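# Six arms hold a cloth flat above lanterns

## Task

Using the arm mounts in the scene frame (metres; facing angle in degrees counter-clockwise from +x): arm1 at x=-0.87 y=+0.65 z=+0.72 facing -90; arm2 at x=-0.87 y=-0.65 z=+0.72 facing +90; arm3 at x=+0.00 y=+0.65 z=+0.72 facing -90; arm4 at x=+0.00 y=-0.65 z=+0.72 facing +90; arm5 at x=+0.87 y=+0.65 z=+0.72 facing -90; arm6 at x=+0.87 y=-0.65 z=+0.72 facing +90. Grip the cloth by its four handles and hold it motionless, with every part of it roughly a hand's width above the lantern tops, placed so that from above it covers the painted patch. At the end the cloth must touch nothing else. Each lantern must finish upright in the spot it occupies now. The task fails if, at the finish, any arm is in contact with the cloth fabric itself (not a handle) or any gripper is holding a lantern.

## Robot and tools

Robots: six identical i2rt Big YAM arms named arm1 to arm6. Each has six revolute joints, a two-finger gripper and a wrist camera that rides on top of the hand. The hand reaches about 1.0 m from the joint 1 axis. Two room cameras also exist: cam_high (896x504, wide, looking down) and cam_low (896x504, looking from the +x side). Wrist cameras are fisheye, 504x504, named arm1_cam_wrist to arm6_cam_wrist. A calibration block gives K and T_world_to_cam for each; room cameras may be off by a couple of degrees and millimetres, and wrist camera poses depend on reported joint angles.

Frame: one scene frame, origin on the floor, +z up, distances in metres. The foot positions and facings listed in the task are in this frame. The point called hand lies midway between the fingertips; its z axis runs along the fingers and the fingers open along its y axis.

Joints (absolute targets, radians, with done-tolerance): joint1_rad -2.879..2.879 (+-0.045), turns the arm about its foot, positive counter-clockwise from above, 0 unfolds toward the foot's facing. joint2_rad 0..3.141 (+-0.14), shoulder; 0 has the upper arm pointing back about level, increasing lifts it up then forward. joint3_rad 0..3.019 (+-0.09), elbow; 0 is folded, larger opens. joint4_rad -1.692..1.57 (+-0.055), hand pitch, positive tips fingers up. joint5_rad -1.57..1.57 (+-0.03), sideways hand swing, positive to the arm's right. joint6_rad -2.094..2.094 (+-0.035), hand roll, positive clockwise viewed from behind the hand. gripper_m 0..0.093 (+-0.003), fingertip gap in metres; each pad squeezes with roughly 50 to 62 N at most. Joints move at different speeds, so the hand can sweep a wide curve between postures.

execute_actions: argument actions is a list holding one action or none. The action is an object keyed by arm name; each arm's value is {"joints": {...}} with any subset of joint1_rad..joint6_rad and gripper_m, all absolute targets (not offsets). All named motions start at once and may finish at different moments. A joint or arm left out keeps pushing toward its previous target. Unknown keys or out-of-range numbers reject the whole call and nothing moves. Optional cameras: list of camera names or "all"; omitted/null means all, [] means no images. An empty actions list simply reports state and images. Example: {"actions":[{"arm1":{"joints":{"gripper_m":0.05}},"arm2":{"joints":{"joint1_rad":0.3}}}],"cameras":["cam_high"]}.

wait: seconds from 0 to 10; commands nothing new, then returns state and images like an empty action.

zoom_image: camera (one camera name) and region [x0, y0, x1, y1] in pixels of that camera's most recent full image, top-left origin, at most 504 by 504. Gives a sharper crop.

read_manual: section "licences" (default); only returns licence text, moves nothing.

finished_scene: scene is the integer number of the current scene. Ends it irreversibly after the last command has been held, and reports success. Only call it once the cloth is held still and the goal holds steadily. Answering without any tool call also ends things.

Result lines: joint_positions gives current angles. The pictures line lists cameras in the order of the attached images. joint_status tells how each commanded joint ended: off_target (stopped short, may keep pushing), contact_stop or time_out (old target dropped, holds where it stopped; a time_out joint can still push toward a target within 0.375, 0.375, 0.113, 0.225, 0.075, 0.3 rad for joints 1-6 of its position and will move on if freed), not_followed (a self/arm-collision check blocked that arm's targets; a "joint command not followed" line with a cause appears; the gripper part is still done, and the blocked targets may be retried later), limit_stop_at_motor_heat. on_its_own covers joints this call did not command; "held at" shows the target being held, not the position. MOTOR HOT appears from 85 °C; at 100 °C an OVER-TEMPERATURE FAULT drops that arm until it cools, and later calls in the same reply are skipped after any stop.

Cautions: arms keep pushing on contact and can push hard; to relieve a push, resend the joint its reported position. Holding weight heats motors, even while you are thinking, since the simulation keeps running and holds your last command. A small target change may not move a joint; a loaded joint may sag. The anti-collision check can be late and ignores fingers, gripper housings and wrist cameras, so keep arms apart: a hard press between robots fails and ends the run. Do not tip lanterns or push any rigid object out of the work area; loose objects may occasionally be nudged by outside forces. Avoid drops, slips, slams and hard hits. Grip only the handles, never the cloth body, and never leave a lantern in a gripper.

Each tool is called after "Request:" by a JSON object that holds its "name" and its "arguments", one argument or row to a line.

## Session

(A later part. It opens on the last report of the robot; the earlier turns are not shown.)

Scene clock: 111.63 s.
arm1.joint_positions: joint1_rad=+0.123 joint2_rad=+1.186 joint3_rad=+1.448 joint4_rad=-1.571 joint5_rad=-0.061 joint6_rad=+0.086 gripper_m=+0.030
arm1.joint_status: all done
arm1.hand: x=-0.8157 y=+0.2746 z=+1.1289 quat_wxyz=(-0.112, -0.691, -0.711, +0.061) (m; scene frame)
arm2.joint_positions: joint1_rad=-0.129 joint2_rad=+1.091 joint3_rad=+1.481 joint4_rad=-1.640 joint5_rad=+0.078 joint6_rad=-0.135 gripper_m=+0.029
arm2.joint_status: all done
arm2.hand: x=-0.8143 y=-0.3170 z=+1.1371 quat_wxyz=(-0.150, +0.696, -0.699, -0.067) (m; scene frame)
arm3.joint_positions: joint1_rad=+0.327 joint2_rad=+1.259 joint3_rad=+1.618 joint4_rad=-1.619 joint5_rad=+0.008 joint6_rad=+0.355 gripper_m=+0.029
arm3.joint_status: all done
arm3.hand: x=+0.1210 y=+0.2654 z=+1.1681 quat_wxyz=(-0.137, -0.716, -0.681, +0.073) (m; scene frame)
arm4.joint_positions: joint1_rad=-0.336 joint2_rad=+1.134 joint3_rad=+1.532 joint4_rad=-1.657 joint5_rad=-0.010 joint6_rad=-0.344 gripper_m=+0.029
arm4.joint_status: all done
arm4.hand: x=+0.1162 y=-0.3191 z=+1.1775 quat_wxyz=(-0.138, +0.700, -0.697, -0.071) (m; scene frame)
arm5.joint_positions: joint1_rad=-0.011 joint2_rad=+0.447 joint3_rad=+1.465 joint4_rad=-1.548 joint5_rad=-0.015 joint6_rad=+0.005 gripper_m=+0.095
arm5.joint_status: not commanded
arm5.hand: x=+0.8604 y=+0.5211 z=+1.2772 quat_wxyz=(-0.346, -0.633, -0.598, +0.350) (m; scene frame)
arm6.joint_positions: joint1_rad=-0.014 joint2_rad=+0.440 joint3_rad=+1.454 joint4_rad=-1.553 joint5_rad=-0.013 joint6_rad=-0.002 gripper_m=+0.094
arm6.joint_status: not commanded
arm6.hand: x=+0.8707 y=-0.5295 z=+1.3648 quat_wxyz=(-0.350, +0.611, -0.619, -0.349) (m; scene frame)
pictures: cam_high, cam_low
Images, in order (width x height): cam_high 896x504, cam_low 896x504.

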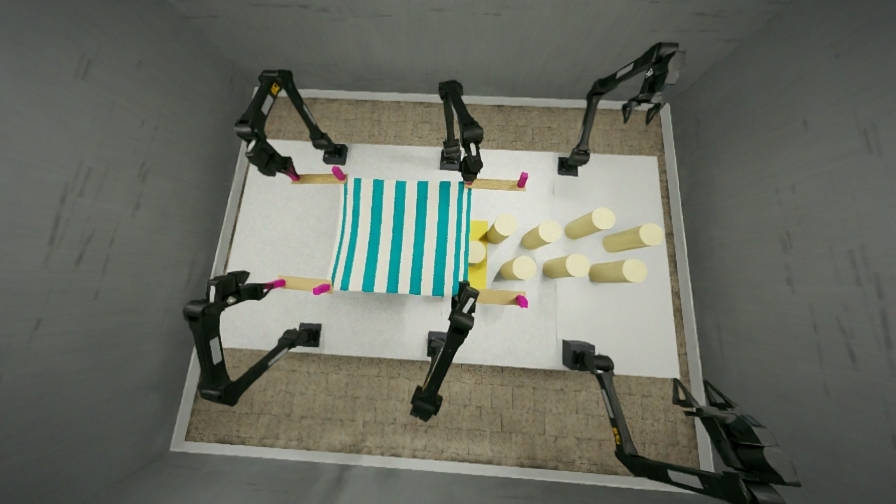

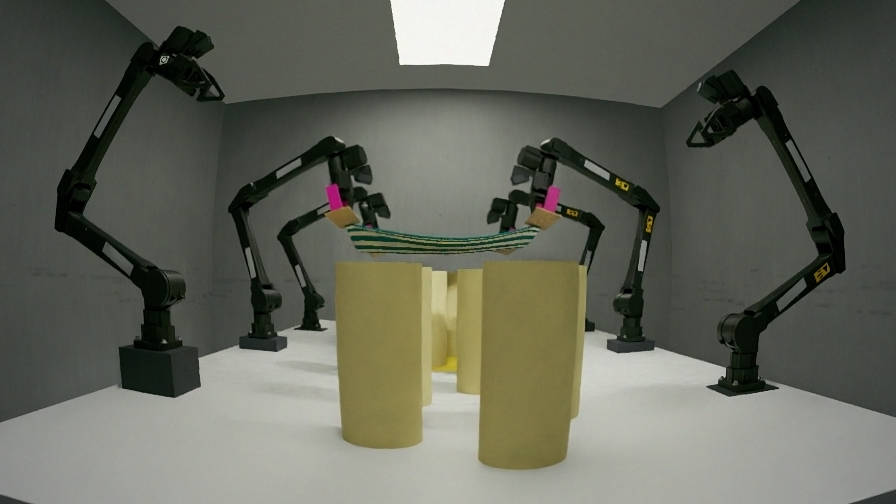

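Request:
{"name": "execute_actions", "arguments": {
  "actions": [
    {"arm1":{"joints":{"joint1_rad":0.622,"joint2_rad":1.345,"joint3_rad":1.65,"joint4_rad":-1.5,"joint5_rad":0,"joint6_rad":0.60}},"arm2":{"joints":{"joint1_rad":-0.715,"joint2_rad":1.24,"joint3_rad":1.645,"joint4_rad":-1.585,"joint5_rad":0,"joint6_rad":-0.71}},"arm3":{"joints":{"joint1_rad":0.72,"joint2_rad":1.515,"joint3_rad":1.95,"joint4_rad":-1.565,"joint6_rad":0.76}},"arm4":{"joints":{"joint1_rad":-0.81,"joint2_rad":1.362,"joint3_rad":1.79,"joint4_rad":-1.605,"joint6_rad":-0.84}}}
  ],
  "cameras": ["cam_high","cam_low","arm3_cam_wrist","arm4_cam_wrist"]
}}

Request:
{"name": "zoom_image", "arguments": {
  "camera": "cam_low",
  "region": [310, 170, 590, 320]
}}

Request:
{"name": "zoom_image", "arguments": {
  "camera": "cam_high",
  "region": [300, 140, 620, 340]
}}

Scene clock: 124.13 s.
arm1.joint_positions: joint1_rad=+0.619 joint2_rad=+1.374 joint3_rad=+1.595 joint4_rad=-1.495 joint5_rad=+0.002 joint6_rad=+0.619 gripper_m=+0.030
arm1.joint_status: all done
arm1.hand: x=-0.6060 y=+0.2677 z=+1.1207 quat_wxyz=(-0.137, -0.706, -0.694, +0.028) (m; scene frame)
arm2.joint_positions: joint1_rad=-0.707 joint2_rad=+1.270 joint3_rad=+1.587 joint4_rad=-1.584 joint5_rad=-0.004 joint6_rad=-0.715 gripper_m=+0.029
arm2.joint_status: all done
arm2.hand: x=-0.6047 y=-0.3367 z=+1.1238 quat_wxyz=(-0.151, +0.703, -0.695, -0.014) (m; scene frame)
arm3.joint_positions: joint1_rad=+0.715 joint2_rad=+1.546 joint3_rad=+1.879 joint4_rad=-1.587 joint5_rad=+0.014 joint6_rad=+0.740 gripper_m=+0.029
arm3.joint_status: all done
arm3.hand: x=+0.3305 y=+0.2508 z=+1.1575 quat_wxyz=(-0.156, -0.715, -0.681, +0.019) (m; scene frame)
arm4.joint_positions: joint1_rad=-0.805 joint2_rad=+1.380 joint3_rad=+1.737 joint4_rad=-1.619 joint5_rad=-0.014 joint6_rad=-0.824 gripper_m=+0.029
arm4.joint_status: all done
arm4.hand: x=+0.3243 y=-0.3388 z=+1.1757 quat_wxyz=(-0.154, +0.704, -0.693, -0.002) (m; scene frame)
arm5.joint_positions: joint1_rad=-0.011 joint2_rad=+0.447 joint3_rad=+1.465 joint4_rad=-1.548 joint5_rad=-0.015 joint6_rad=+0.005 gripper_m=+0.095
arm5.joint_status: not commanded
arm5.hand: x=+0.8604 y=+0.5211 z=+1.2772 quat_wxyz=(-0.346, -0.633, -0.598, +0.350) (m; scene frame)
arm6.joint_positions: joint1_rad=-0.014 joint2_rad=+0.440 joint3_rad=+1.454 joint4_rad=-1.553 joint5_rad=-0.013 joint6_rad=-0.002 gripper_m=+0.094
arm6.joint_status: not commanded
arm6.hand: x=+0.8707 y=-0.5295 z=+1.3648 quat_wxyz=(-0.350, +0.611, -0.619, -0.349) (m; scene frame)
pictures: arm3_cam_wrist, arm4_cam_wrist, cam_high, cam_low
camera_calibration (this result's frames):
arm3_cam_wrist: T_world_to_cam=[[-0.975984, 0.0299328, -0.215778, 0.566274], [-0.0524313, 0.929121, 0.366039, -0.629259], [0.211441, 0.368562, -0.905238, 1.01253], [0, 0, 0, 1]] pos_world=[0.305592, 0.194528, 1.2691]
arm4_cam_wrist: T_world_to_cam=[[0.978636, -0.0106625, 0.205326, -0.561049], [-0.088697, -0.922841, 0.37483, -0.719018], [0.185486, -0.385034, -0.904071, 0.993766], [0, 0, 0, 1]] pos_world=[0.300958, -0.286888, 1.28314]
Images, in order (width x height): arm3_cam_wrist 504x504, arm4_cam_wrist 504x504, cam_high 896x504, cam_low 896x504.

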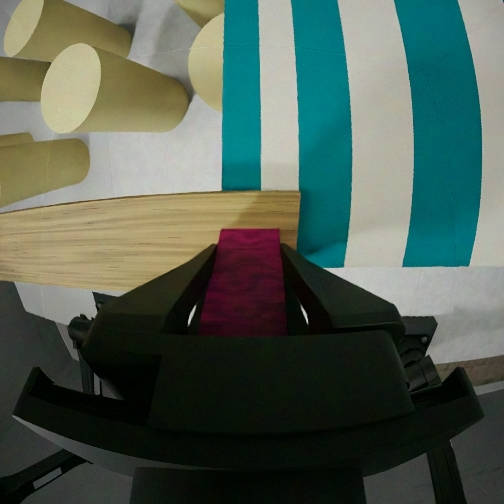

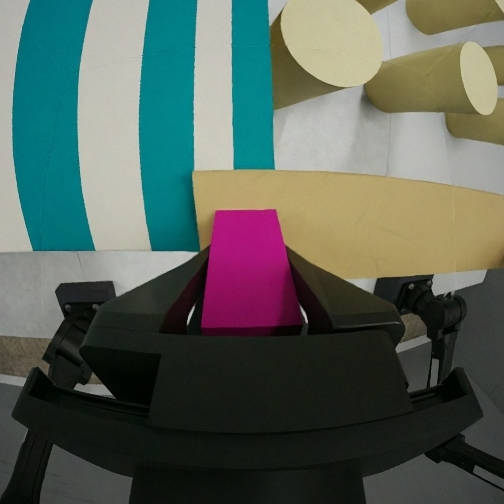

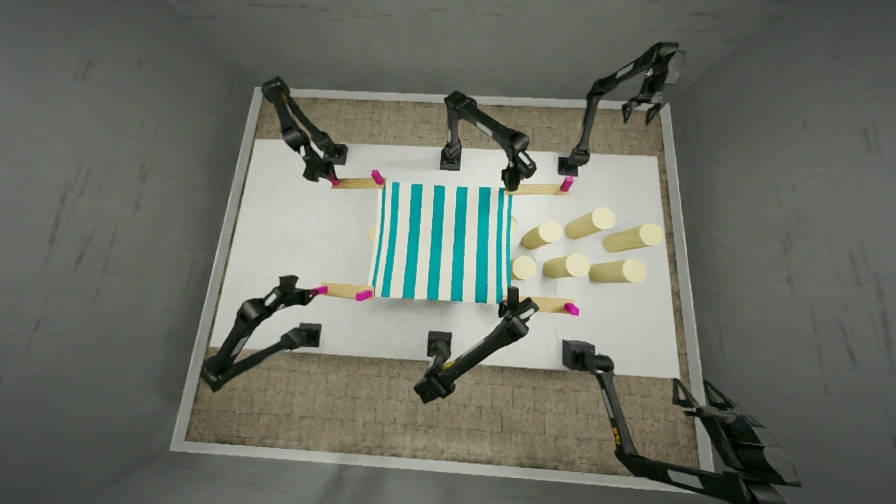

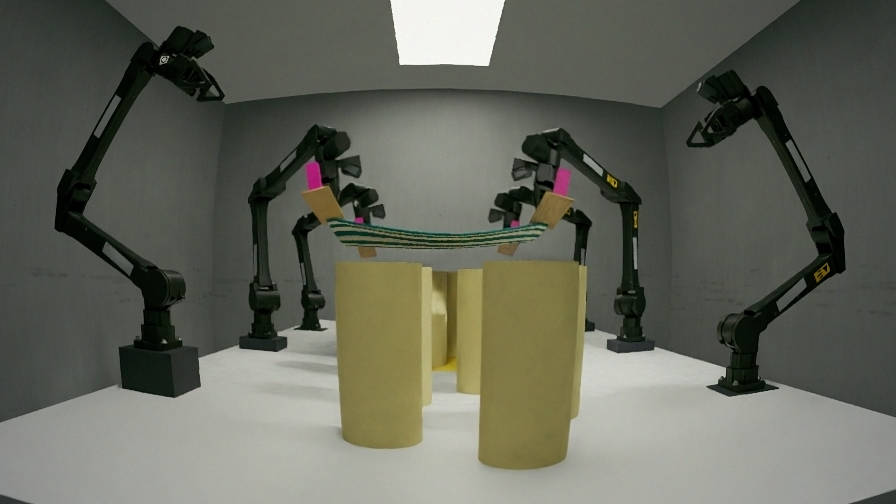

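Region (310, 170, 590, 320) of cam_low's 896x504 image, scaled by 1.800, with more detail than that image has; it fills the top 270 rows of this view, and the rest is white.

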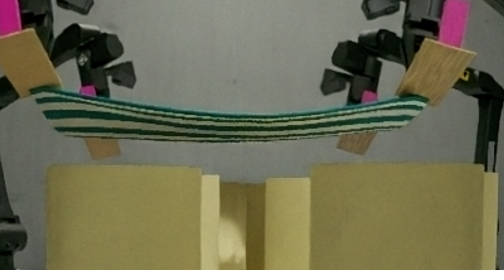

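Region (300, 140, 620, 340) of cam_high's 896x504 image, scaled by 1.575, with more detail than that image has; it fills the top 315 rows of this view, and the rest is white.

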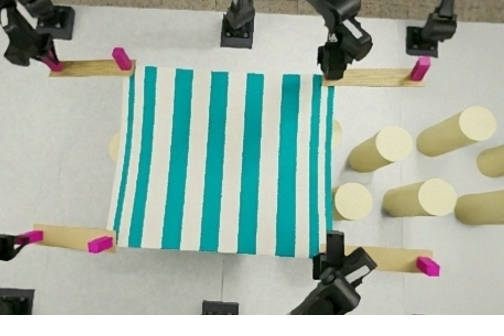

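Request:
{"name": "finished_scene", "arguments": {
  "scene": 2
}}

The scene is finished: the task was done.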